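# Restock two shelves with spare items from the desk

## Task

Get all six low shelves to hold exactly one cardboard box, one masking-tape roll and one yellow sponge apiece, each resting directly on the shelf surface and not stacked on anything else. Two shelves are each short by one item: fetch a matching spare from the desk for each gap and leave every other spare on the desk. The robot must not topple or finish leaning, and an item counts only if it stays put without the robot holding or pressing it.

## Robot and tools

Robot: TidyBot++, a single-arm mobile robot. The base is 0.54 m long, 0.50 m wide and 0.38 m tall, on four driven casters. On top sits one seven-joint arm ending in a two-finger gripper. The shoulder is 0.12 m ahead of the base centre and 0.68 m up. Segments: upper arm 0.42 m, forearm 0.31 m, hand 0.31 m from wrist to the reported hand point. Two cameras: base_camera and wrist_camera (the latter looks along the hand).

Frames: base frame has its origin on the floor below the base centre, x ahead, y to the left, z up. hand_pose is reported in this frame as the point between the finger pads; its z axis runs out along the fingers and the fingers move along its y axis. The odometry frame is the base frame as it was at scene start. base_odometry heading is positive leftward, range -3.142 to 3.142; it counts wheel rotation, so slip looks like travel and drift of a few cm and some degrees builds up. base_tilt is in degrees, forward and right positive.

execute_actions: argument actions is a list with one action or none (empty list just reports state and images). cameras optionally picks base_camera, wrist_camera or all; omitted or null means all, [] means none. An action may hold base, joints, or both, plus optional speeds; its motions start together.
- base: exactly one key, an offset from where the base last reported itself. translate_m: straight drive in metres, forward positive, -2 to 2. strafe_m: sideways metres, left positive, -2 to 2. rotate_rad: turn in place in radians, counter-clockwise from above positive, -6.3 to 6.3.
- joints: absolute targets by name, in radians except the gripper. joint_1_rad (whole arm about vertical; positive is clockwise from above, opposite to rotate_rad), joint_2_rad shoulder -2.249 to 2.249, joint_3_rad upper-arm roll, joint_4_rad elbow -2.579 to 2.579, joint_5_rad forearm roll, joint_6_rad wrist -2.099 to 2.099, joint_7_rad hand roll (pointing down, positive is counter-clockwise from above; at 1.57 the fingers open left/right). Unbounded joints take the short way; for bigger turns send steps under half a revolution. gripper_pos 0 (open) to 1 (closed); finger gap is roughly 85*(1-gripper_pos) mm. Done tolerance is 0.039 for joints 1-4, 0.056 for 5-7, 0.03 for the gripper.
- speeds: caps for this action only: translate_m and strafe_m 0.05 to 0.5 m/s, rotate_rad 0.1 to 1.57 rad/s (top of range is default). A base move needing over 8.667 s is refused, as is any bad key or out-of-range value; nothing then moves. No action runs past 15 s.
Anything not named in an action may keep pushing toward its old target.

Arm geometry: with joint_1_rad 0, joint_3_rad 3.14, joint_5_rad 0 the arm stays in the vertical x-z plane. Tilt from vertical (forward positive): upper arm = j2, forearm = j2 - j4, hand = j2 - j4 - j6. Hand reach ahead of the shoulder is the sum of length*sin(angle); height above it is the sum of length*cos(angle). The arm begins folded, hand down, protruding up to 0.08 m ahead of the base, elbow up to 1.15 m high. A downward hand reaches at most about 0.94 m high, only near the base. Closed fingertips sit about 20 mm beyond the hand point.

wait: seconds from 0 to 10; commands nothing and returns state and images. zoom_image: camera plus region [x0, y0, x1, y1] in pixels of that camera's latest full image, top-left origin, at most 504 by 504. finished_scene: pass the current scene number; irreversible, so only call once items rest unaided on shelves.

Reading results: base_status and joint_status report how each motion ended. done (base) means the wheels turned the commanded amount, even if the base slipped or was blocked short. off_target: stopped away from target, possibly still pushing. contact_stop/time_out: target dropped, holds in place. For the gripper closing to 1, done means empty hand; off_target with a reading means something is gripped. "joint command not followed" with a "cause:" line means a self-collision check withheld arm targets (the gripper still acts); not_followed targets may be retried later. on_its_own lists uncommanded motion. motor_effort is percent of maximum, bracket shows the peak. "ARM HIT" means a hard hit on the base or arm itself. MOTOR HOT warns from 60 °C; at 75 °C an OVER-TEMPERATURE FAULT lets the arm sink and keys show limit_stop_at_motor_heat (resend them). A torque fault freezes the arm and gripper 10 s and skips the rest of the call; the base keeps going.

Accuracy: friction and load sag leave the hand a cm or two off (more when extended, and under a load). To correct, send each joint its last command plus (wanted - read); do not command a held-load joint to its read angle. Trust camera images over hand_pose.

Avoid: dropping, slamming or shoving objects; driving while the arm is snagged on something high (about 0.8 m or more) as the robot can tip; pushing or pulling sideways with a raised hand; driving the base into obstacles (it pushes hard and may report done); long holds of loads that overheat motors. Loose objects may occasionally get nudged, so check before finishing.

Each tool is called by a JSON object that holds its "fn" and its "kwargs", one argument or row to a line.

## Session

{"fn": "execute_actions", "kwargs": {
  "actions": []
}}

Scene clock: 0.00 s.
base_odometry: x=+0.000 y=+0.000 heading=+0.000 (m, m, rad; odometry frame)
base_tilt: forward=-0.2 right=+0.0 (deg)
base_status: not commanded
joint_positions: joint_1_rad=+0.042 joint_2_rad=-0.388 joint_3_rad=+3.100 joint_4_rad=-2.498 joint_5_rad=-0.033 joint_6_rad=-0.827 joint_7_rad=+1.574 gripper_pos=+0.000
joint_status: not commanded
motor_effort: joint_1_rad=+0 joint_2_rad=-1 joint_3_rad=+0 joint_4_rad=+18 joint_5_rad=-1 joint_6_rad=+1 joint_7_rad=+0 (%)
hand_pose: x=+0.2922 y=+0.0071 z=+0.6047 quat_wxyz=(-0.005, +0.995, -0.009, +0.102) (m; base frame)
pictures: base_camera, wrist_camera
Images, in order (width x height): base_camera 644x364, wrist_camera 644x476.

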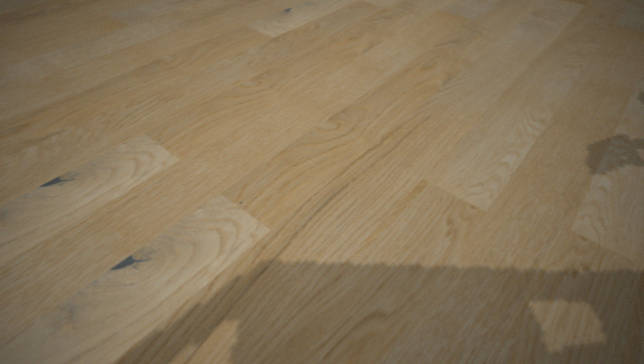

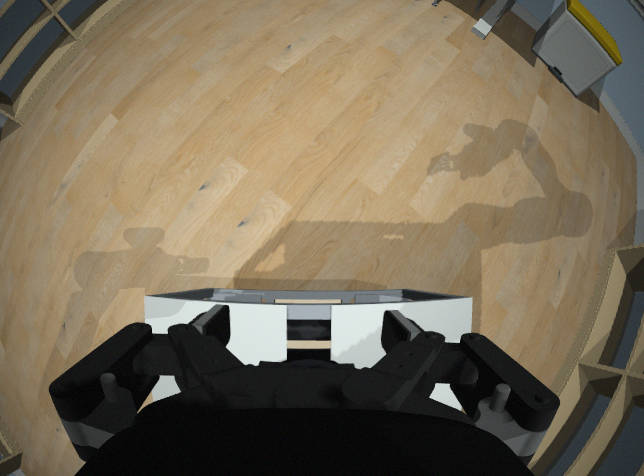

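Fisheye. Raise it to look.

{"fn": "execute_actions", "kwargs": {
  "actions": [
    {"joints":{"joint_2_rad":-0.3,"joint_4_rad":-1.0,"joint_6_rad":-1.4}}
  ],
  "cameras": ["wrist_camera"]
}}

{"fn": "execute_actions", "kwargs": {
  "actions": [
    {"base":{"rotate_rad":2.1}}
  ],
  "cameras": ["wrist_camera"]
}}

{"fn": "execute_actions", "kwargs": {
  "actions": [
    {"base":{"rotate_rad":2.1}}
  ],
  "cameras": ["wrist_camera"]
}}

Scene clock: 4.93 s.
base_odometry: x=+0.000 y=+0.000 heading=+0.000 (m, m, rad; odometry frame)
base_tilt: forward=-0.2 right=+0.0 (deg)
base_status: not commanded
joint_positions: joint_1_rad=+0.042 joint_2_rad=-0.317 joint_3_rad=+3.100 joint_4_rad=-1.008 joint_5_rad=-0.033 joint_6_rad=-1.348 joint_7_rad=+1.574 gripper_pos=+0.000
joint_status: all done
motor_effort: joint_1_rad=+0(0) joint_2_rad=-4(7) joint_3_rad=+0(0) joint_4_rad=+18(24) joint_5_rad=-1(0) joint_6_rad=+9(8) joint_7_rad=+0(0) (%)
hand_pose: x=+0.4656 y=+0.0171 z=+1.1829 quat_wxyz=(-0.008, +0.852, +0.009, +0.523) (m; base frame)
pictures: wrist_camera
Images, in order (width x height): wrist_camera 644x476.

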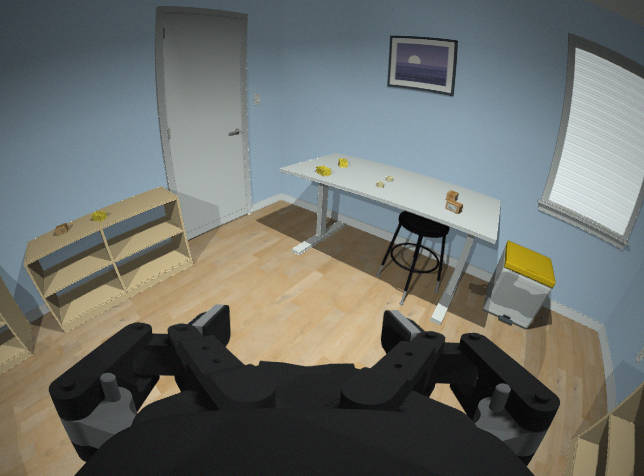

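Scene clock: 7.57 s.
base_odometry: x=+0.000 y=+0.000 heading=+2.099 (m, m, rad; odometry frame)
base_tilt: forward=-0.2 right=+0.0 (deg)
base_status: done
joint_positions: joint_1_rad=+0.042 joint_2_rad=-0.302 joint_3_rad=+3.100 joint_4_rad=-1.008 joint_5_rad=-0.033 joint_6_rad=-1.348 joint_7_rad=+1.574 gripper_pos=+0.000
joint_status: not commanded
motor_effort: joint_1_rad=+0(2) joint_2_rad=-5(7) joint_3_rad=+0(1) joint_4_rad=+17(19) joint_5_rad=-1(1) joint_6_rad=+8(9) joint_7_rad=+0(1) (%)
hand_pose: x=+0.4729 y=+0.0168 z=+1.1777 quat_wxyz=(-0.009, +0.856, +0.009, +0.517) (m; base frame)
pictures: wrist_camera
Images, in order (width x height): wrist_camera 644x476.

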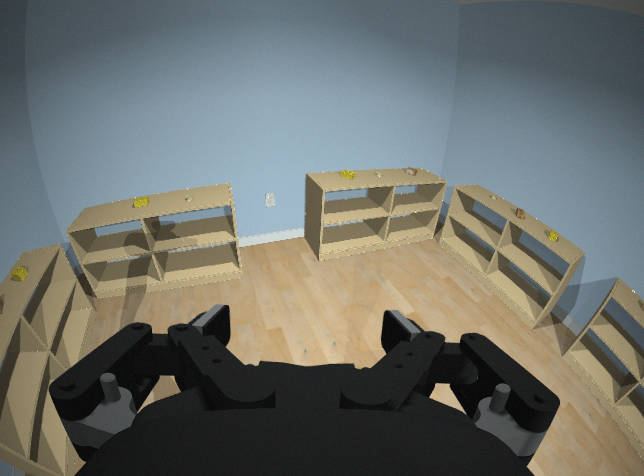

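Scene clock: 10.20 s.
base_odometry: x=+0.000 y=+0.000 heading=-2.085 (m, m, rad; odometry frame)
base_tilt: forward=-0.2 right=+0.0 (deg)
base_status: done
joint_positions: joint_1_rad=+0.042 joint_2_rad=-0.302 joint_3_rad=+3.100 joint_4_rad=-1.008 joint_5_rad=-0.033 joint_6_rad=-1.348 joint_7_rad=+1.574 gripper_pos=+0.000
joint_status: not commanded
motor_effort: joint_1_rad=+0(1) joint_2_rad=-4(6) joint_3_rad=+0(1) joint_4_rad=+19(19) joint_5_rad=-1(2) joint_6_rad=+8(8) joint_7_rad=+0(0) (%)
hand_pose: x=+0.4731 y=+0.0168 z=+1.1776 quat_wxyz=(-0.009, +0.856, +0.009, +0.517) (m; base frame)
pictures: wrist_camera
Images, in order (width x height): wrist_camera 644x476.

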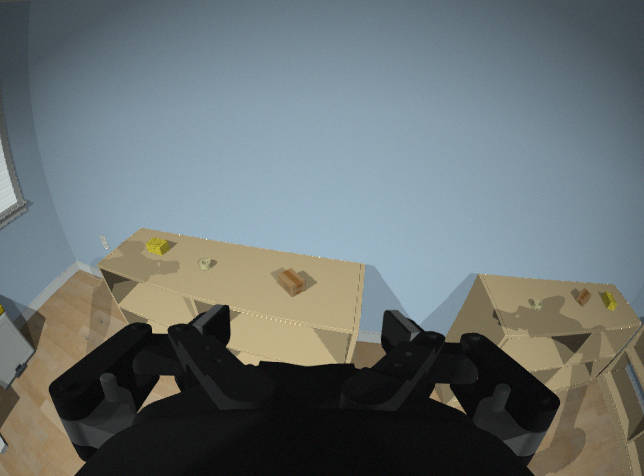

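{"fn": "execute_actions", "kwargs": {
  "actions": [
    {"base":{"rotate_rad":1.4}}
  ],
  "cameras": []
}}

{"fn": "execute_actions", "kwargs": {
  "actions": [
    {"base":{"strafe_m":0.8}}
  ],
  "cameras": []
}}

{"fn": "execute_actions", "kwargs": {
  "actions": [
    {"base":{"translate_m":0.7},"joints":{"joint_2_rad":0,"joint_6_rad":-1.7}}
  ]
}}

Scene clock: 14.07 s.
base_odometry: x=+0.000 y=+0.000 heading=-0.686 (m, m, rad; odometry frame)
base_tilt: forward=-0.2 right=+0.0 (deg)
base_status: done
joint_positions: joint_1_rad=+0.042 joint_2_rad=-0.302 joint_3_rad=+3.100 joint_4_rad=-1.008 joint_5_rad=-0.033 joint_6_rad=-1.348 joint_7_rad=+1.574 gripper_pos=+0.000
joint_status: not commanded
motor_effort: joint_1_rad=+0(0) joint_2_rad=-4(7) joint_3_rad=+0(2) joint_4_rad=+19(19) joint_5_rad=+0(2) joint_6_rad=+8(8) joint_7_rad=+0(0) (%)
hand_pose: x=+0.4731 y=+0.0168 z=+1.1776 quat_wxyz=(-0.009, +0.856, +0.009, +0.517) (m; base frame)
pictures: none
No camera images: the call's "cameras" was empty. Leave "cameras" out to get every camera's image.

Scene clock: 17.03 s.
base_odometry: x=+0.506 y=+0.620 heading=-0.685 (m, m, rad; odometry frame)
base_tilt: forward=-0.2 right=+0.0 (deg)
base_status: done
joint_positions: joint_1_rad=+0.042 joint_2_rad=-0.302 joint_3_rad=+3.100 joint_4_rad=-1.008 joint_5_rad=-0.033 joint_6_rad=-1.348 joint_7_rad=+1.574 gripper_pos=+0.000
joint_status: not commanded
motor_effort: joint_1_rad=+0(0) joint_2_rad=-4(6) joint_3_rad=+1(2) joint_4_rad=+19(20) joint_5_rad=+0(2) joint_6_rad=+8(9) joint_7_rad=+0(0) (%)
hand_pose: x=+0.4730 y=+0.0168 z=+1.1775 quat_wxyz=(-0.009, +0.856, +0.009, +0.517) (m; base frame)
pictures: none
No camera images: the call's "cameras" was empty. Leave "cameras" out to get every camera's image.

Scene clock: 19.80 s.
base_odometry: x=+1.048 y=+0.178 heading=-0.684 (m, m, rad; odometry frame)
base_tilt: forward=-0.2 right=+0.0 (deg)
base_status: done
joint_positions: joint_1_rad=+0.042 joint_2_rad=+0.005 joint_3_rad=+3.100 joint_4_rad=-1.001 joint_5_rad=-0.033 joint_6_rad=-1.651 joint_7_rad=+1.574 gripper_pos=+0.000
joint_status: all done
motor_effort: joint_1_rad=+0(1) joint_2_rad=-15(18) joint_3_rad=+0(1) joint_4_rad=+19(21) joint_5_rad=-1(0) joint_6_rad=+4(8) joint_7_rad=+0(0) (%)
hand_pose: x=+0.5313 y=+0.0114 z=+0.9953 quat_wxyz=(-0.015, +0.971, +0.007, +0.240) (m; base frame)
pictures: base_camera, wrist_camera
Images, in order (width x height): base_camera 644x364, wrist_camera 644x476.

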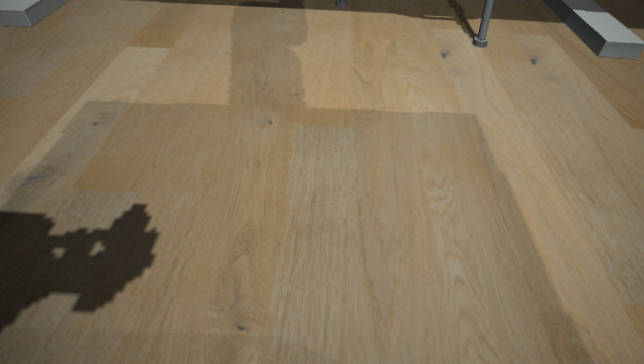

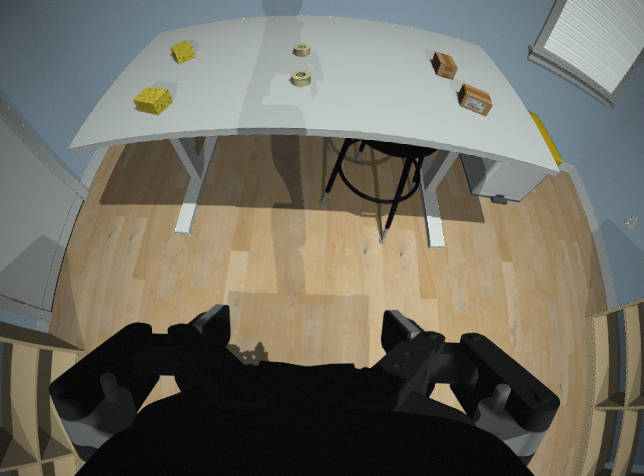

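{"fn": "execute_actions", "kwargs": {
  "actions": [
    {"base":{"translate_m":0.6},"joints":{"joint_2_rad":0.5,"joint_4_rad":-0.7,"joint_6_rad":-1.75}}
  ]
}}

Scene clock: 23.83 s.
base_odometry: x=+1.514 y=-0.202 heading=-0.684 (m, m, rad; odometry frame)
base_tilt: forward=-0.1 right=+0.0 (deg)
base_status: done
joint_positions: joint_1_rad=+0.042 joint_2_rad=+0.511 joint_3_rad=+3.100 joint_4_rad=-0.712 joint_5_rad=-0.033 joint_6_rad=-1.698 joint_7_rad=+1.574 gripper_pos=+0.000
joint_status: all done
motor_effort: joint_1_rad=+1(1) joint_2_rad=-32(36) joint_3_rad=-1(1) joint_4_rad=+20(22) joint_5_rad=-1(1) joint_6_rad=+2(4) joint_7_rad=+0(0) (%)
hand_pose: x=+0.6878 y=+0.0049 z=+0.8533 quat_wxyz=(-0.025, +0.994, +0.002, +0.111) (m; base frame)
pictures: base_camera, wrist_camera
Images, in order (width x height): base_camera 644x364, wrist_camera 644x476.

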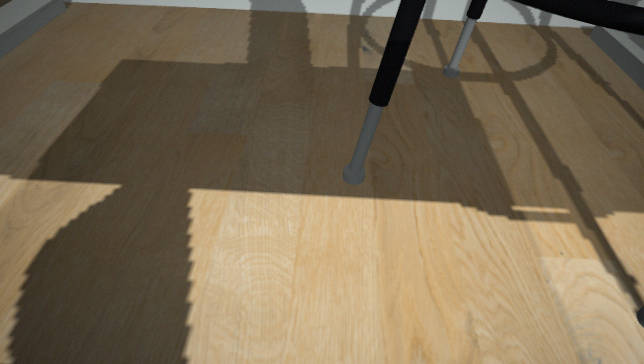

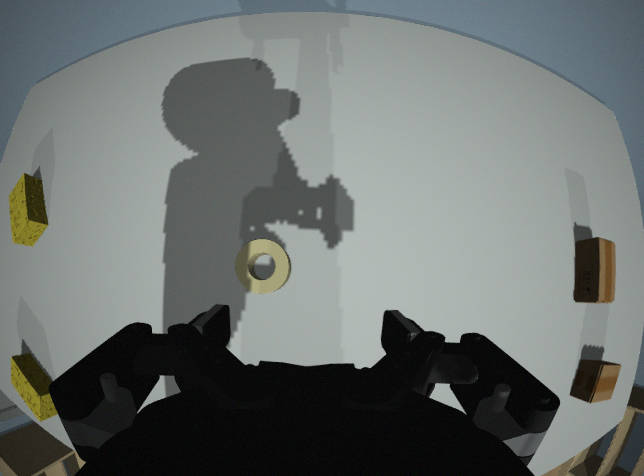

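{"fn": "execute_actions", "kwargs": {
  "actions": [
    {"base":{"strafe_m":0.05},"joints":{"joint_2_rad":0.6,"joint_6_rad":-1.65}}
  ],
  "cameras": ["wrist_camera"]
}}

Scene clock: 26.23 s.
base_odometry: x=+1.546 y=-0.163 heading=-0.684 (m, m, rad; odometry frame)
base_tilt: forward=-0.2 right=+0.0 (deg)
base_status: done
joint_positions: joint_1_rad=+0.037 joint_2_rad=+0.603 joint_3_rad=+3.100 joint_4_rad=-0.708 joint_5_rad=-0.033 joint_6_rad=-1.698 joint_7_rad=+1.574 gripper_pos=+0.000
joint_status: all done
motor_effort: joint_1_rad=+0(3) joint_2_rad=-34(38) joint_3_rad=-1(2) joint_4_rad=+20(20) joint_5_rad=-1(2) joint_6_rad=+1(2) joint_7_rad=+0(0) (%)
hand_pose: x=+0.7021 y=+0.0073 z=+0.8017 quat_wxyz=(-0.028, +0.997, +0.003, +0.067) (m; base frame)
pictures: wrist_camera
Images, in order (width x height): wrist_camera 644x476.

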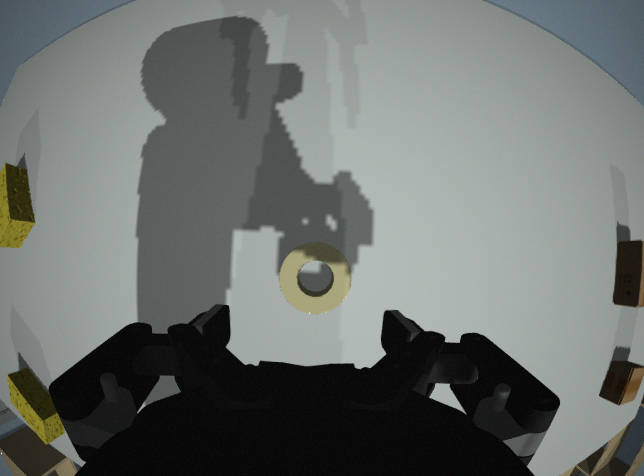

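{"fn": "execute_actions", "kwargs": {
  "actions": [
    {"base":{"translate_m":0.012},"joints":{"joint_2_rad":0.71}}
  ],
  "cameras": ["wrist_camera"]
}}

Scene clock: 28.47 s.
base_odometry: x=+1.555 y=-0.170 heading=-0.684 (m, m, rad; odometry frame)
base_tilt: forward=-0.2 right=+0.0 (deg)
base_status: done
joint_positions: joint_1_rad=+0.037 joint_2_rad=+0.712 joint_3_rad=+3.100 joint_4_rad=-0.702 joint_5_rad=-0.033 joint_6_rad=-1.698 joint_7_rad=+1.574 gripper_pos=+0.000
joint_status: all done
motor_effort: joint_1_rad=+0(2) joint_2_rad=-37(41) joint_3_rad=-2(2) joint_4_rad=+19(21) joint_5_rad=-1(1) joint_6_rad=+0(1) joint_7_rad=+0(0) (%)
hand_pose: x=+0.7133 y=+0.0069 z=+0.7392 quat_wxyz=(-0.030, +0.999, +0.001, +0.015) (m; base frame)
pictures: wrist_camera
Images, in order (width x height): wrist_camera 644x476.

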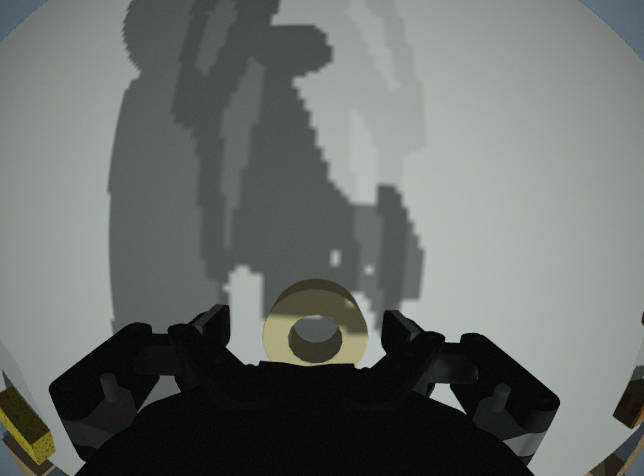

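{"fn": "execute_actions", "kwargs": {
  "actions": [
    {"joints":{"joint_2_rad":0.735}}
  ],
  "cameras": []
}}

{"fn": "execute_actions", "kwargs": {
  "actions": [
    {"joints":{"gripper_pos":1}}
  ],
  "cameras": []
}}

{"fn": "execute_actions", "kwargs": {
  "actions": [
    {"joints":{"joint_2_rad":0.3}}
  ],
  "cameras": []
}}

{"fn": "execute_actions", "kwargs": {
  "actions": [
    {"base":{"translate_m":-0.9}}
  ],
  "cameras": []
}}

{"fn": "execute_actions", "kwargs": {
  "actions": [
    {"base":{"rotate_rad":1.65}}
  ]
}}

Scene clock: 31.37 s.
base_odometry: x=+1.555 y=-0.170 heading=-0.684 (m, m, rad; odometry frame)
base_tilt: forward=-0.2 right=+0.0 (deg)
base_status: not commanded
joint_positions: joint_1_rad=+0.037 joint_2_rad=+0.716 joint_3_rad=+3.100 joint_4_rad=-0.700 joint_5_rad=-0.033 joint_6_rad=-1.697 joint_7_rad=+1.574 gripper_pos=+0.000
joint_status: all done
motor_effort: joint_1_rad=+1(1) joint_2_rad=-36(38) joint_3_rad=-1(1) joint_4_rad=+18(19) joint_5_rad=-1(1) joint_6_rad=+0(1) joint_7_rad=+0(0) (%)
hand_pose: x=+0.7141 y=+0.0068 z=+0.7375 quat_wxyz=(-0.030, +0.999, +0.001, +0.014) (m; base frame)
pictures: none
No camera images: the call's "cameras" was empty. Leave "cameras" out to get every camera's image.

Scene clock: 32.47 s.
base_odometry: x=+1.555 y=-0.170 heading=-0.684 (m, m, rad; odometry frame)
base_tilt: forward=-0.2 right=+0.0 (deg)
base_status: not commanded
joint_positions: joint_1_rad=+0.037 joint_2_rad=+0.705 joint_3_rad=+3.100 joint_4_rad=-0.689 joint_5_rad=-0.033 joint_6_rad=-1.697 joint_7_rad=+1.574 gripper_pos=+0.488
joint_status: gripper_pos off_target (ended at +0.488, target +1.000)
motor_effort: joint_1_rad=+0(1) joint_2_rad=-32(35) joint_3_rad=-1(2) joint_4_rad=+17(17) joint_5_rad=-1(3) joint_6_rad=+2(2) joint_7_rad=+0(0) (%)
hand_pose: x=+0.7166 y=+0.0068 z=+0.7478 quat_wxyz=(-0.030, +0.999, +0.001, +0.026) (m; base frame)
pictures: none
No camera images: the call's "cameras" was empty. Leave "cameras" out to get every camera's image.

Scene clock: 34.33 s.
base_odometry: x=+1.555 y=-0.170 heading=-0.684 (m, m, rad; odometry frame)
base_tilt: forward=-0.2 right=+0.0 (deg)
base_status: not commanded
joint_positions: joint_1_rad=+0.037 joint_2_rad=+0.297 joint_3_rad=+3.100 joint_4_rad=-0.699 joint_5_rad=-0.033 joint_6_rad=-1.697 joint_7_rad=+1.574 gripper_pos=+0.488
joint_status: all done
motor_effort: joint_1_rad=+0(0) joint_2_rad=-26(42) joint_3_rad=-1(1) joint_4_rad=+21(22) joint_5_rad=-1(1) joint_6_rad=+4(4) joint_7_rad=+0(0) (%)
hand_pose: x=+0.6403 y=+0.0096 z=+0.9753 quat_wxyz=(-0.021, +0.975, +0.008, +0.223) (m; base frame)
pictures: none
No camera images: the call's "cameras" was empty. Leave "cameras" out to get every camera's image.

Scene clock: 37.50 s.
base_odometry: x=+0.857 y=+0.399 heading=-0.684 (m, m, rad; odometry frame)
base_tilt: forward=-0.2 right=+0.0 (deg)
base_status: done
joint_positions: joint_1_rad=+0.037 joint_2_rad=+0.299 joint_3_rad=+3.100 joint_4_rad=-0.699 joint_5_rad=-0.033 joint_6_rad=-1.696 joint_7_rad=+1.574 gripper_pos=+0.488
joint_status: not commanded
motor_effort: joint_1_rad=+0(2) joint_2_rad=-25(29) joint_3_rad=+0(1) joint_4_rad=+20(21) joint_5_rad=-1(2) joint_6_rad=+4(4) joint_7_rad=+0(0) (%)
hand_pose: x=+0.6412 y=+0.0093 z=+0.9743 quat_wxyz=(-0.021, +0.975, +0.007, +0.222) (m; base frame)
pictures: none
No camera images: the call's "cameras" was empty. Leave "cameras" out to get every camera's image.

Scene clock: 40.03 s.
base_odometry: x=+0.857 y=+0.399 heading=+0.966 (m, m, rad; odometry frame)
base_tilt: forward=-0.2 right=+0.0 (deg)
base_status: done
joint_positions: joint_1_rad=+0.034 joint_2_rad=+0.310 joint_3_rad=+3.099 joint_4_rad=-0.699 joint_5_rad=-0.033 joint_6_rad=-1.694 joint_7_rad=+1.574 gripper_pos=+0.488
joint_status: not commanded
motor_effort: joint_1_rad=+0(4) joint_2_rad=-26(30) joint_3_rad=-1(3) joint_4_rad=+20(21) joint_5_rad=-1(2) joint_6_rad=+4(4) joint_7_rad=+0(0) (%)
hand_pose: x=+0.6450 y=+0.0109 z=+0.9691 quat_wxyz=(-0.022, +0.976, +0.009, +0.218) (m; base frame)
pictures: base_camera, wrist_camera
Images, in order (width x height): base_camera 644x364, wrist_camera 644x476.

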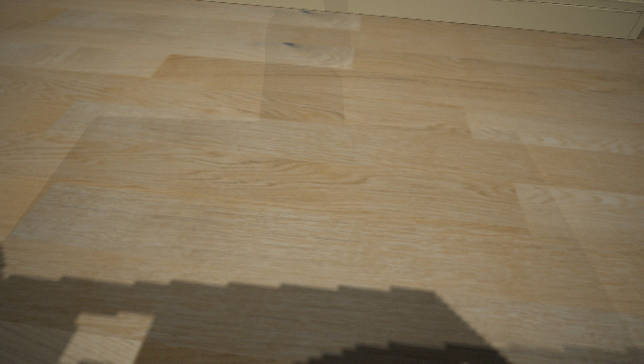

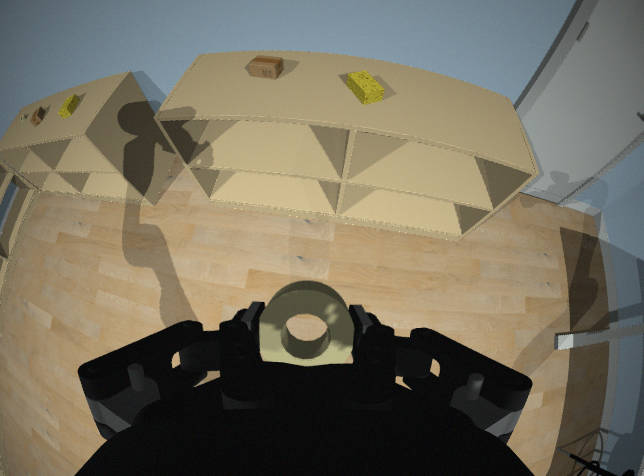

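{"fn": "execute_actions", "kwargs": {
  "actions": [
    {"base":{"rotate_rad":-0.25}}
  ],
  "cameras": []
}}

{"fn": "execute_actions", "kwargs": {
  "actions": [
    {"base":{"translate_m":0.52},"joints":{"joint_2_rad":0.65}}
  ]
}}

Scene clock: 42.23 s.
base_odometry: x=+0.857 y=+0.399 heading=+0.717 (m, m, rad; odometry frame)
base_tilt: forward=-0.2 right=+0.0 (deg)
base_status: done
joint_positions: joint_1_rad=+0.047 joint_2_rad=+0.310 joint_3_rad=+3.100 joint_4_rad=-0.699 joint_5_rad=-0.033 joint_6_rad=-1.694 joint_7_rad=+1.574 gripper_pos=+0.488
joint_status: not commanded
motor_effort: joint_1_rad=+0(3) joint_2_rad=-26(27) joint_3_rad=-1(3) joint_4_rad=+20(20) joint_5_rad=-1(2) joint_6_rad=+4(4) joint_7_rad=+0(0) (%)
hand_pose: x=+0.6451 y=+0.0037 z=+0.9691 quat_wxyz=(-0.020, +0.976, +0.002, +0.218) (m; base frame)
pictures: none
No camera images: the call's "cameras" was empty. Leave "cameras" out to get every camera's image.

Scene clock: 44.60 s.
base_odometry: x=+1.249 y=+0.741 heading=+0.718 (m, m, rad; odometry frame)
base_tilt: forward=-0.2 right=+0.0 (deg)
base_status: done
joint_positions: joint_1_rad=+0.047 joint_2_rad=+0.662 joint_3_rad=+3.100 joint_4_rad=-0.702 joint_5_rad=-0.033 joint_6_rad=-1.693 joint_7_rad=+1.574 gripper_pos=+0.488
joint_status: all done
motor_effort: joint_1_rad=+0(2) joint_2_rad=-37(42) joint_3_rad=-1(1) joint_4_rad=+20(21) joint_5_rad=-1(1) joint_6_rad=+1(5) joint_7_rad=+0(0) (%)
hand_pose: x=+0.7112 y=+0.0006 z=+0.7691 quat_wxyz=(-0.028, +0.999, -0.003, +0.043) (m; base frame)
pictures: base_camera, wrist_camera
Images, in order (width x height): base_camera 644x364, wrist_camera 644x476.

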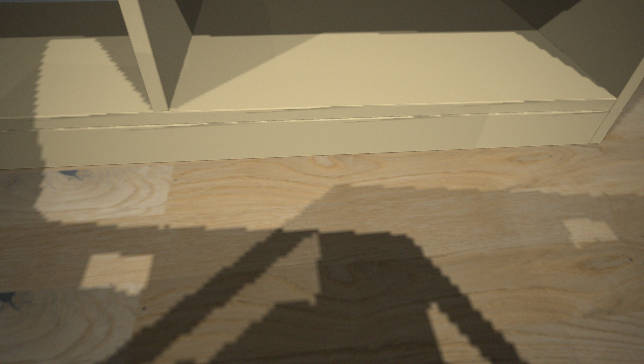

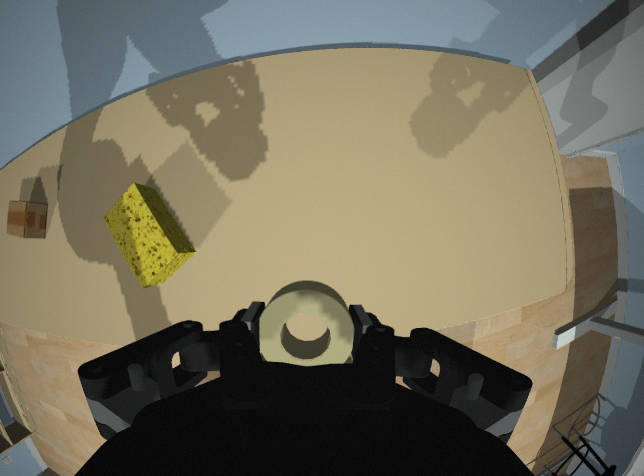

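{"fn": "execute_actions", "kwargs": {
  "actions": [
    {"base":{"translate_m":0.05},"joints":{"joint_2_rad":0.82,"joint_6_rad":-1.5}}
  ],
  "cameras": ["wrist_camera"]
}}

Scene clock: 46.80 s.
base_odometry: x=+1.287 y=+0.774 heading=+0.719 (m, m, rad; odometry frame)
base_tilt: forward=-0.2 right=+0.0 (deg)
base_status: done
joint_positions: joint_1_rad=+0.047 joint_2_rad=+0.826 joint_3_rad=+3.100 joint_4_rad=-0.704 joint_5_rad=-0.033 joint_6_rad=-1.547 joint_7_rad=+1.574 gripper_pos=+0.488
joint_status: all done
motor_effort: joint_1_rad=+0(3) joint_2_rad=-41(46) joint_3_rad=-1(2) joint_4_rad=+20(22) joint_5_rad=-1(1) joint_6_rad=+0(0) joint_7_rad=+0(0) (%)
hand_pose: x=+0.7621 y=-0.0004 z=+0.6704 quat_wxyz=(-0.031, +0.999, -0.008, +0.033) (m; base frame)
pictures: wrist_camera
Images, in order (width x height): wrist_camera 644x476.

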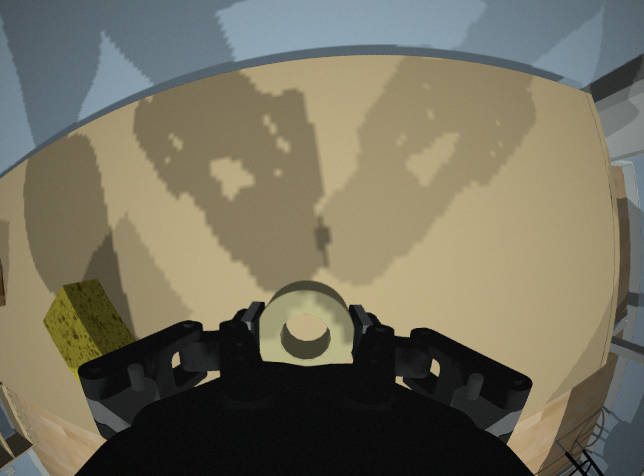

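{"fn": "execute_actions", "kwargs": {
  "actions": [
    {"joints":{"joint_2_rad":0.885}}
  ],
  "cameras": []
}}

{"fn": "execute_actions", "kwargs": {
  "actions": [
    {"joints":{"gripper_pos":0}}
  ],
  "cameras": []
}}

{"fn": "execute_actions", "kwargs": {
  "actions": [
    {"joints":{"joint_2_rad":0.5,"joint_6_rad":-1.75}}
  ],
  "cameras": ["wrist_camera"]
}}

{"fn": "execute_actions", "kwargs": {
  "actions": [
    {"base":{"translate_m":-0.85}}
  ],
  "cameras": []
}}

{"fn": "execute_actions", "kwargs": {
  "actions": [
    {"base":{"rotate_rad":-1.5}}
  ],
  "cameras": []
}}

{"fn": "execute_actions", "kwargs": {
  "actions": [
    {"base":{"translate_m":0.66}}
  ]
}}

Scene clock: 50.47 s.
base_odometry: x=+1.287 y=+0.774 heading=+0.719 (m, m, rad; odometry frame)
base_tilt: forward=-0.2 right=+0.0 (deg)
base_status: not commanded
joint_positions: joint_1_rad=+0.047 joint_2_rad=+0.876 joint_3_rad=+3.100 joint_4_rad=-0.701 joint_5_rad=-0.033 joint_6_rad=-1.547 joint_7_rad=+1.574 gripper_pos=+0.488
joint_status: all done
motor_effort: joint_1_rad=+1(0) joint_2_rad=-38(44) joint_3_rad=-1(1) joint_4_rad=+16(20) joint_5_rad=-1(1) joint_6_rad=-1(2) joint_7_rad=+0(0) (%)
hand_pose: x=+0.7617 y=-0.0004 z=+0.6388 quat_wxyz=(-0.032, +0.999, -0.009, +0.009) (m; base frame)
pictures: none
No camera images: the call's "cameras" was empty. Leave "cameras" out to get every camera's image.

Scene clock: 51.57 s.
base_odometry: x=+1.287 y=+0.774 heading=+0.719 (m, m, rad; odometry frame)
base_tilt: forward=-0.2 right=+0.0 (deg)
base_status: not commanded
joint_positions: joint_1_rad=+0.047 joint_2_rad=+0.880 joint_3_rad=+3.100 joint_4_rad=-0.701 joint_5_rad=-0.033 joint_6_rad=-1.547 joint_7_rad=+1.574 gripper_pos=+0.000
joint_status: all done
motor_effort: joint_1_rad=+0(1) joint_2_rad=-42(43) joint_3_rad=-1(1) joint_4_rad=+20(20) joint_5_rad=-1(1) joint_6_rad=+0(0) joint_7_rad=+0(0) (%)
hand_pose: x=+0.7617 y=-0.0004 z=+0.6366 quat_wxyz=(-0.032, +0.999, -0.009, +0.007) (m; base frame)
pictures: none
No camera images: the call's "cameras" was empty. Leave "cameras" out to get every camera's image.

Scene clock: 53.37 s.
base_odometry: x=+1.287 y=+0.774 heading=+0.719 (m, m, rad; odometry frame)
base_tilt: forward=-0.2 right=+0.0 (deg)
base_status: not commanded
joint_positions: joint_1_rad=+0.047 joint_2_rad=+0.496 joint_3_rad=+3.100 joint_4_rad=-0.700 joint_5_rad=-0.033 joint_6_rad=-1.702 joint_7_rad=+1.574 gripper_pos=+0.000
joint_status: all done
motor_effort: joint_1_rad=+0(1) joint_2_rad=-32(45) joint_3_rad=-1(1) joint_4_rad=+20(21) joint_5_rad=-1(1) joint_6_rad=+2(2) joint_7_rad=+0(0) (%)
hand_pose: x=+0.6864 y=+0.0017 z=+0.8658 quat_wxyz=(-0.025, +0.992, -0.001, +0.122) (m; base frame)
pictures: wrist_camera
Images, in order (width x height): wrist_camera 644x476.

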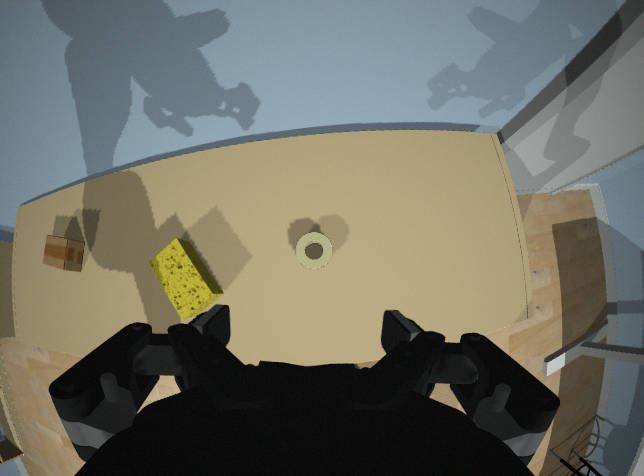

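Scene clock: 56.57 s.
base_odometry: x=+0.647 y=+0.213 heading=+0.719 (m, m, rad; odometry frame)
base_tilt: forward=-0.2 right=+0.0 (deg)
base_status: done
joint_positions: joint_1_rad=+0.046 joint_2_rad=+0.500 joint_3_rad=+3.100 joint_4_rad=-0.700 joint_5_rad=-0.033 joint_6_rad=-1.704 joint_7_rad=+1.574 gripper_pos=+0.000
joint_status: not commanded
motor_effort: joint_1_rad=+0(5) joint_2_rad=-31(35) joint_3_rad=-1(3) joint_4_rad=+19(20) joint_5_rad=-1(2) joint_6_rad=+1(3) joint_7_rad=+0(0) (%)
hand_pose: x=+0.6865 y=+0.0021 z=+0.8630 quat_wxyz=(-0.025, +0.993, +0.000, +0.119) (m; base frame)
pictures: none
No camera images: the call's "cameras" was empty. Leave "cameras" out to get every camera's image.

Scene clock: 59.07 s.
base_odometry: x=+0.647 y=+0.214 heading=-0.780 (m, m, rad; odometry frame)
base_tilt: forward=-0.2 right=+0.0 (deg)
base_status: done
joint_positions: joint_1_rad=+0.050 joint_2_rad=+0.506 joint_3_rad=+3.101 joint_4_rad=-0.700 joint_5_rad=-0.033 joint_6_rad=-1.704 joint_7_rad=+1.574 gripper_pos=+0.000
joint_status: not commanded
motor_effort: joint_1_rad=+0(5) joint_2_rad=-32(36) joint_3_rad=-1(3) joint_4_rad=+20(20) joint_5_rad=-1(3) joint_6_rad=+2(2) joint_7_rad=+0(0) (%)
hand_pose: x=+0.6875 y=-0.0008 z=+0.8600 quat_wxyz=(-0.024, +0.993, -0.003, +0.116) (m; base frame)
pictures: none
No camera images: the call's "cameras" was empty. Leave "cameras" out to get every camera's image.

Scene clock: 61.73 s.
base_odometry: x=+1.116 y=-0.252 heading=-0.781 (m, m, rad; odometry frame)
base_tilt: forward=-0.2 right=+0.0 (deg)
base_status: done
joint_positions: joint_1_rad=+0.050 joint_2_rad=+0.503 joint_3_rad=+3.101 joint_4_rad=-0.700 joint_5_rad=-0.033 joint_6_rad=-1.705 joint_7_rad=+1.574 gripper_pos=+0.000
joint_status: not commanded
motor_effort: joint_1_rad=+1(2) joint_2_rad=-32(35) joint_3_rad=-1(1) joint_4_rad=+20(21) joint_5_rad=-1(1) joint_6_rad=+2(3) joint_7_rad=+0(0) (%)
hand_pose: x=+0.6867 y=-0.0007 z=+0.8615 quat_wxyz=(-0.024, +0.993, -0.003, +0.117) (m; base frame)
pictures: base_camera, wrist_camera
Images, in order (width x height): base_camera 644x364, wrist_camera 644x476.

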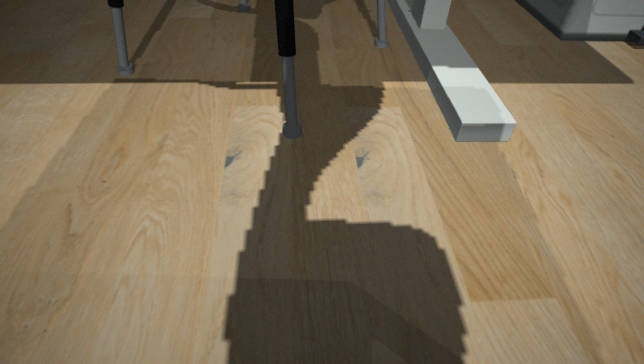

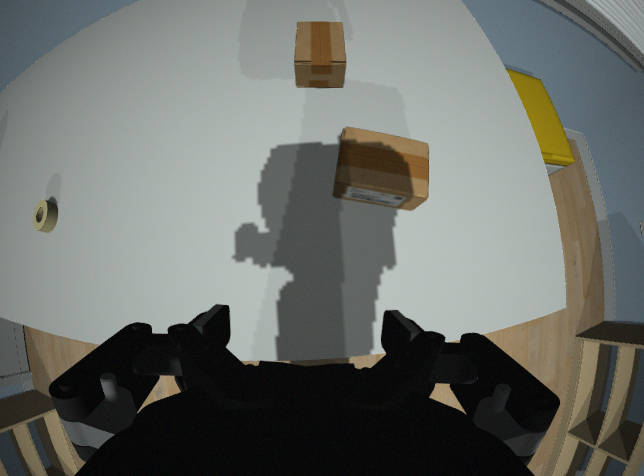

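Far box is aligned nicely.

{"fn": "execute_actions", "kwargs": {
  "actions": [
    {"base":{"translate_m":0.25},"joints":{"joint_2_rad":0.56}}
  ]
}}

Scene clock: 66.03 s.
base_odometry: x=+1.293 y=-0.428 heading=-0.782 (m, m, rad; odometry frame)
base_tilt: forward=-0.2 right=+0.0 (deg)
base_status: done
joint_positions: joint_1_rad=+0.050 joint_2_rad=+0.558 joint_3_rad=+3.101 joint_4_rad=-0.700 joint_5_rad=-0.033 joint_6_rad=-1.706 joint_7_rad=+1.574 gripper_pos=+0.000
joint_status: all done
motor_effort: joint_1_rad=+0(2) joint_2_rad=-33(37) joint_3_rad=-1(1) joint_4_rad=+19(21) joint_5_rad=+0(1) joint_6_rad=+2(3) joint_7_rad=+0(0) (%)
hand_pose: x=+0.6956 y=-0.0012 z=+0.8300 quat_wxyz=(-0.026, +0.996, -0.004, +0.089) (m; base frame)
pictures: base_camera, wrist_camera
Images, in order (width x height): base_camera 644x364, wrist_camera 644x476.

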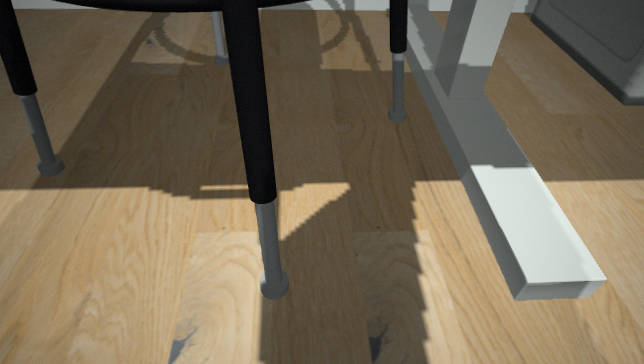

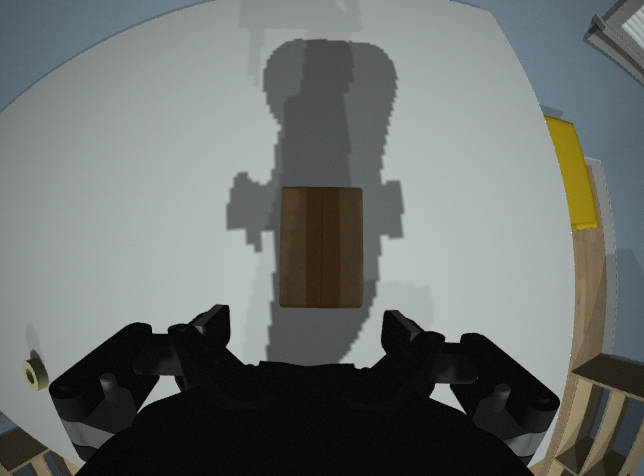

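{"fn": "execute_actions", "kwargs": {
  "actions": [
    {"base":{"translate_m":0.025},"joints":{"joint_2_rad":0.68}}
  ],
  "cameras": []
}}

{"fn": "execute_actions", "kwargs": {
  "actions": [
    {"joints":{"gripper_pos":1}}
  ],
  "cameras": []
}}

{"fn": "execute_actions", "kwargs": {
  "actions": [
    {"joints":{"joint_2_rad":0.3}}
  ],
  "cameras": []
}}

{"fn": "execute_actions", "kwargs": {
  "actions": [
    {"base":{"translate_m":-1.5}}
  ],
  "cameras": []
}}

{"fn": "execute_actions", "kwargs": {
  "actions": [
    {"base":{"rotate_rad":3.16}}
  ],
  "cameras": []
}}

{"fn": "execute_actions", "kwargs": {
  "actions": [
    {"base":{"strafe_m":0.7}}
  ]
}}

Scene clock: 70.87 s.
base_odometry: x=+1.311 y=-0.446 heading=-0.782 (m, m, rad; odometry frame)
base_tilt: forward=-0.1 right=+0.0 (deg)
base_status: done
joint_positions: joint_1_rad=+0.050 joint_2_rad=+0.685 joint_3_rad=+3.101 joint_4_rad=-0.702 joint_5_rad=-0.033 joint_6_rad=-1.706 joint_7_rad=+1.574 gripper_pos=+0.000
joint_status: all done
motor_effort: joint_1_rad=+1(3) joint_2_rad=-37(41) joint_3_rad=-1(2) joint_4_rad=+19(21) joint_5_rad=-1(2) joint_6_rad=+0(2) joint_7_rad=+0(0) (%)
hand_pose: x=+0.7092 y=-0.0019 z=+0.7551 quat_wxyz=(-0.028, +0.999, -0.006, +0.025) (m; base frame)
pictures: none
No camera images: the call's "cameras" was empty. Leave "cameras" out to get every camera's image.

Scene clock: 71.97 s.
base_odometry: x=+1.311 y=-0.446 heading=-0.782 (m, m, rad; odometry frame)
base_tilt: forward=-0.2 right=+0.0 (deg)
base_status: not commanded
joint_positions: joint_1_rad=+0.050 joint_2_rad=+0.681 joint_3_rad=+3.101 joint_4_rad=-0.700 joint_5_rad=-0.033 joint_6_rad=-1.706 joint_7_rad=+1.574 gripper_pos=+0.346
joint_status: gripper_pos off_target (ended at +0.346, target +1.000)
motor_effort: joint_1_rad=+0(0) joint_2_rad=-37(39) joint_3_rad=-1(1) joint_4_rad=+20(20) joint_5_rad=-1(1) joint_6_rad=+0(2) joint_7_rad=+0(1) (%)
hand_pose: x=+0.7091 y=-0.0019 z=+0.7578 quat_wxyz=(-0.028, +0.999, -0.006, +0.027) (m; base frame)
pictures: none
No camera images: the call's "cameras" was empty. Leave "cameras" out to get every camera's image.

Scene clock: 73.77 s.
base_odometry: x=+1.311 y=-0.446 heading=-0.782 (m, m, rad; odometry frame)
base_tilt: forward=-0.2 right=+0.0 (deg)
base_status: not commanded
joint_positions: joint_1_rad=+0.050 joint_2_rad=+0.299 joint_3_rad=+3.101 joint_4_rad=-0.700 joint_5_rad=-0.033 joint_6_rad=-1.706 joint_7_rad=+1.574 gripper_pos=+0.346
joint_status: all done
motor_effort: joint_1_rad=+0(0) joint_2_rad=-26(41) joint_3_rad=+0(1) joint_4_rad=+20(22) joint_5_rad=-1(1) joint_6_rad=+4(4) joint_7_rad=+0(0) (%)
hand_pose: x=+0.6384 y=+0.0017 z=+0.9722 quat_wxyz=(-0.019, +0.976, +0.000, +0.216) (m; base frame)
pictures: none
No camera images: the call's "cameras" was empty. Leave "cameras" out to get every camera's image.

Scene clock: 78.23 s.
base_odometry: x=+0.248 y=+0.613 heading=-0.783 (m, m, rad; odometry frame)
base_tilt: forward=-0.2 right=+0.0 (deg)
base_status: done
joint_positions: joint_1_rad=+0.050 joint_2_rad=+0.303 joint_3_rad=+3.101 joint_4_rad=-0.700 joint_5_rad=-0.033 joint_6_rad=-1.707 joint_7_rad=+1.574 gripper_pos=+0.346
joint_status: not commanded
motor_effort: joint_1_rad=+1(4) joint_2_rad=-27(30) joint_3_rad=-1(2) joint_4_rad=+21(22) joint_5_rad=-1(2) joint_6_rad=+4(5) joint_7_rad=+0(0) (%)
hand_pose: x=+0.6391 y=+0.0019 z=+0.9700 quat_wxyz=(-0.020, +0.977, +0.000, +0.214) (m; base frame)
pictures: none
No camera images: the call's "cameras" was empty. Leave "cameras" out to get every camera's image.

Scene clock: 81.53 s.
base_odometry: x=+0.248 y=+0.613 heading=+2.377 (m, m, rad; odometry frame)
base_tilt: forward=-0.2 right=+0.0 (deg)
base_status: done
joint_positions: joint_1_rad=+0.040 joint_2_rad=+0.314 joint_3_rad=+3.101 joint_4_rad=-0.700 joint_5_rad=-0.033 joint_6_rad=-1.707 joint_7_rad=+1.574 gripper_pos=+0.346
joint_status: not commanded
motor_effort: joint_1_rad=+0(4) joint_2_rad=-26(31) joint_3_rad=+0(3) joint_4_rad=+20(19) joint_5_rad=-1(2) joint_6_rad=+4(4) joint_7_rad=+0(0) (%)
hand_pose: x=+0.6422 y=+0.0070 z=+0.9643 quat_wxyz=(-0.021, +0.978, +0.005, +0.209) (m; base frame)
pictures: none
No camera images: the call's "cameras" was empty. Leave "cameras" out to get every camera's image.

Scene clock: 84.30 s.
base_odometry: x=-0.236 y=+0.107 heading=+2.377 (m, m, rad; odometry frame)
base_tilt: forward=-0.2 right=+0.0 (deg)
base_status: done
joint_positions: joint_1_rad=+0.040 joint_2_rad=+0.314 joint_3_rad=+3.101 joint_4_rad=-0.700 joint_5_rad=-0.033 joint_6_rad=-1.707 joint_7_rad=+1.574 gripper_pos=+0.346
joint_status: not commanded
motor_effort: joint_1_rad=+1(3) joint_2_rad=-26(28) joint_3_rad=+0(2) joint_4_rad=+21(21) joint_5_rad=+0(2) joint_6_rad=+4(4) joint_7_rad=+0(0) (%)
hand_pose: x=+0.6422 y=+0.0070 z=+0.9643 quat_wxyz=(-0.021, +0.978, +0.005, +0.209) (m; base frame)
pictures: base_camera, wrist_camera
Images, in order (width x height): base_camera 644x364, wrist_camera 644x476.

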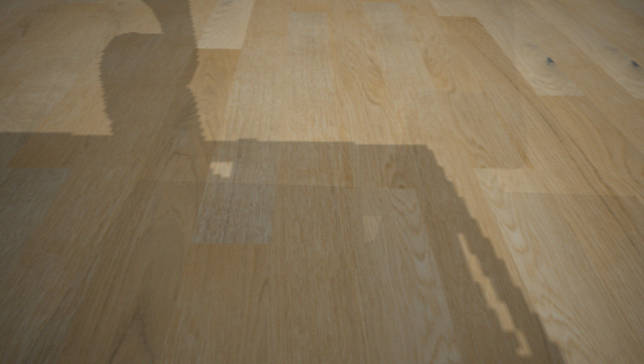

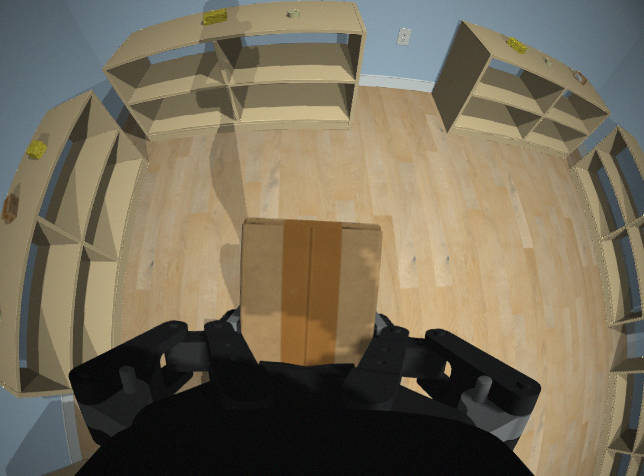

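{"fn": "execute_actions", "kwargs": {
  "actions": [
    {"base":{"translate_m":1.1},"joints":{"joint_2_rad":0.6,"joint_6_rad":-1.5,"joint_1_rad":0.1}}
  ]
}}

Scene clock: 88.60 s.
base_odometry: x=-1.031 y=+0.868 heading=+2.378 (m, m, rad; odometry frame)
base_tilt: forward=-0.2 right=+0.0 (deg)
base_status: done
joint_positions: joint_1_rad=+0.087 joint_2_rad=+0.610 joint_3_rad=+3.101 joint_4_rad=-0.704 joint_5_rad=-0.033 joint_6_rad=-1.546 joint_7_rad=+1.574 gripper_pos=+0.346
joint_status: all done
motor_effort: joint_1_rad=+0(1) joint_2_rad=-36(42) joint_3_rad=-1(1) joint_4_rad=+21(24) joint_5_rad=-1(1) joint_6_rad=+3(5) joint_7_rad=+0(0) (%)
hand_pose: x=+0.7495 y=-0.0255 z=+0.8084 quat_wxyz=(-0.023, +0.989, -0.025, +0.141) (m; base frame)
pictures: base_camera, wrist_camera
Images, in order (width x height): base_camera 644x364, wrist_camera 644x476.

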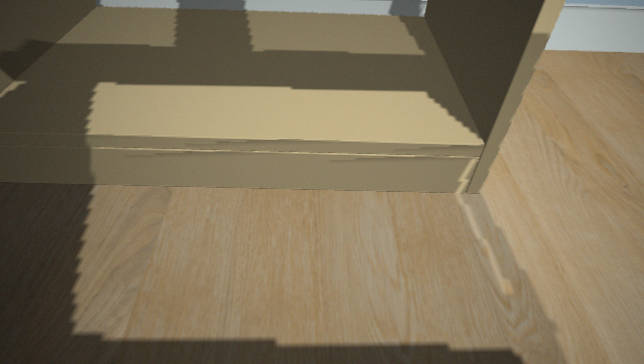

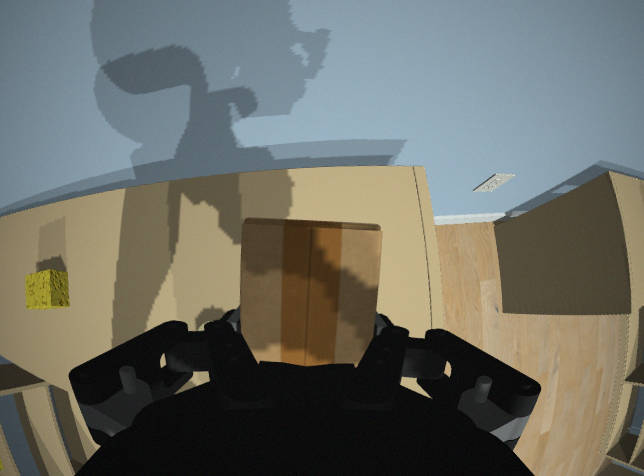

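Tape is left-near, hidden; fine.

{"fn": "execute_actions", "kwargs": {
  "actions": [
    {"joints":{"joint_2_rad":0.845}}
  ],
  "cameras": []
}}

{"fn": "execute_actions", "kwargs": {
  "actions": [
    {"joints":{"gripper_pos":0}}
  ],
  "cameras": []
}}

{"fn": "execute_actions", "kwargs": {
  "actions": [
    {"joints":{"joint_2_rad":0.7}}
  ],
  "cameras": []
}}

{"fn": "finished_scene", "kwargs": {
  "scene": 1
}}

Scene clock: 92.17 s.
base_odometry: x=-1.031 y=+0.868 heading=+2.378 (m, m, rad; odometry frame)
base_tilt: forward=-0.1 right=+0.0 (deg)
base_status: not commanded
joint_positions: joint_1_rad=+0.087 joint_2_rad=+0.846 joint_3_rad=+3.101 joint_4_rad=-0.700 joint_5_rad=-0.033 joint_6_rad=-1.546 joint_7_rad=+1.574 gripper_pos=+0.346
joint_status: all done
motor_effort: joint_1_rad=+0(1) joint_2_rad=-42(47) joint_3_rad=-1(2) joint_4_rad=+21(22) joint_5_rad=-1(2) joint_6_rad=+0(3) joint_7_rad=+0(0) (%)
hand_pose: x=+0.7631 y=-0.0267 z=+0.6591 quat_wxyz=(-0.030, +0.999, -0.029, +0.026) (m; base frame)
pictures: none
No camera images: the call's "cameras" was empty. Leave "cameras" out to get every camera's image.

Scene clock: 93.27 s.
base_odometry: x=-1.031 y=+0.868 heading=+2.378 (m, m, rad; odometry frame)
base_tilt: forward=-0.2 right=+0.0 (deg)
base_status: not commanded
joint_positions: joint_1_rad=+0.087 joint_2_rad=+0.846 joint_3_rad=+3.101 joint_4_rad=-0.700 joint_5_rad=-0.033 joint_6_rad=-1.546 joint_7_rad=+1.574 gripper_pos=+0.000
joint_status: all done
motor_effort: joint_1_rad=+0(0) joint_2_rad=-41(42) joint_3_rad=-1(1) joint_4_rad=+20(21) joint_5_rad=-1(2) joint_6_rad=+0(0) joint_7_rad=+0(0) (%)
hand_pose: x=+0.7631 y=-0.0267 z=+0.6591 quat_wxyz=(-0.030, +0.999, -0.029, +0.026) (m; base frame)
pictures: none
No camera images: the call's "cameras" was empty. Leave "cameras" out to get every camera's image.

Scene clock: 94.67 s.
base_odometry: x=-1.031 y=+0.868 heading=+2.378 (m, m, rad; odometry frame)
base_tilt: forward=-0.2 right=+0.0 (deg)
base_status: not commanded
joint_positions: joint_1_rad=+0.087 joint_2_rad=+0.695 joint_3_rad=+3.101 joint_4_rad=-0.699 joint_5_rad=-0.033 joint_6_rad=-1.546 joint_7_rad=+1.574 gripper_pos=+0.000
joint_status: all done
motor_effort: joint_1_rad=+1(1) joint_2_rad=-38(45) joint_3_rad=-1(1) joint_4_rad=+20(21) joint_5_rad=-1(1) joint_6_rad=+1(2) joint_7_rad=+0(0) (%)
hand_pose: x=+0.7594 y=-0.0264 z=+0.7563 quat_wxyz=(-0.026, +0.994, -0.026, +0.102) (m; base frame)
pictures: none
No camera images: the call's "cameras" was empty. Leave "cameras" out to get every camera's image.

The scene is finished: the task was done.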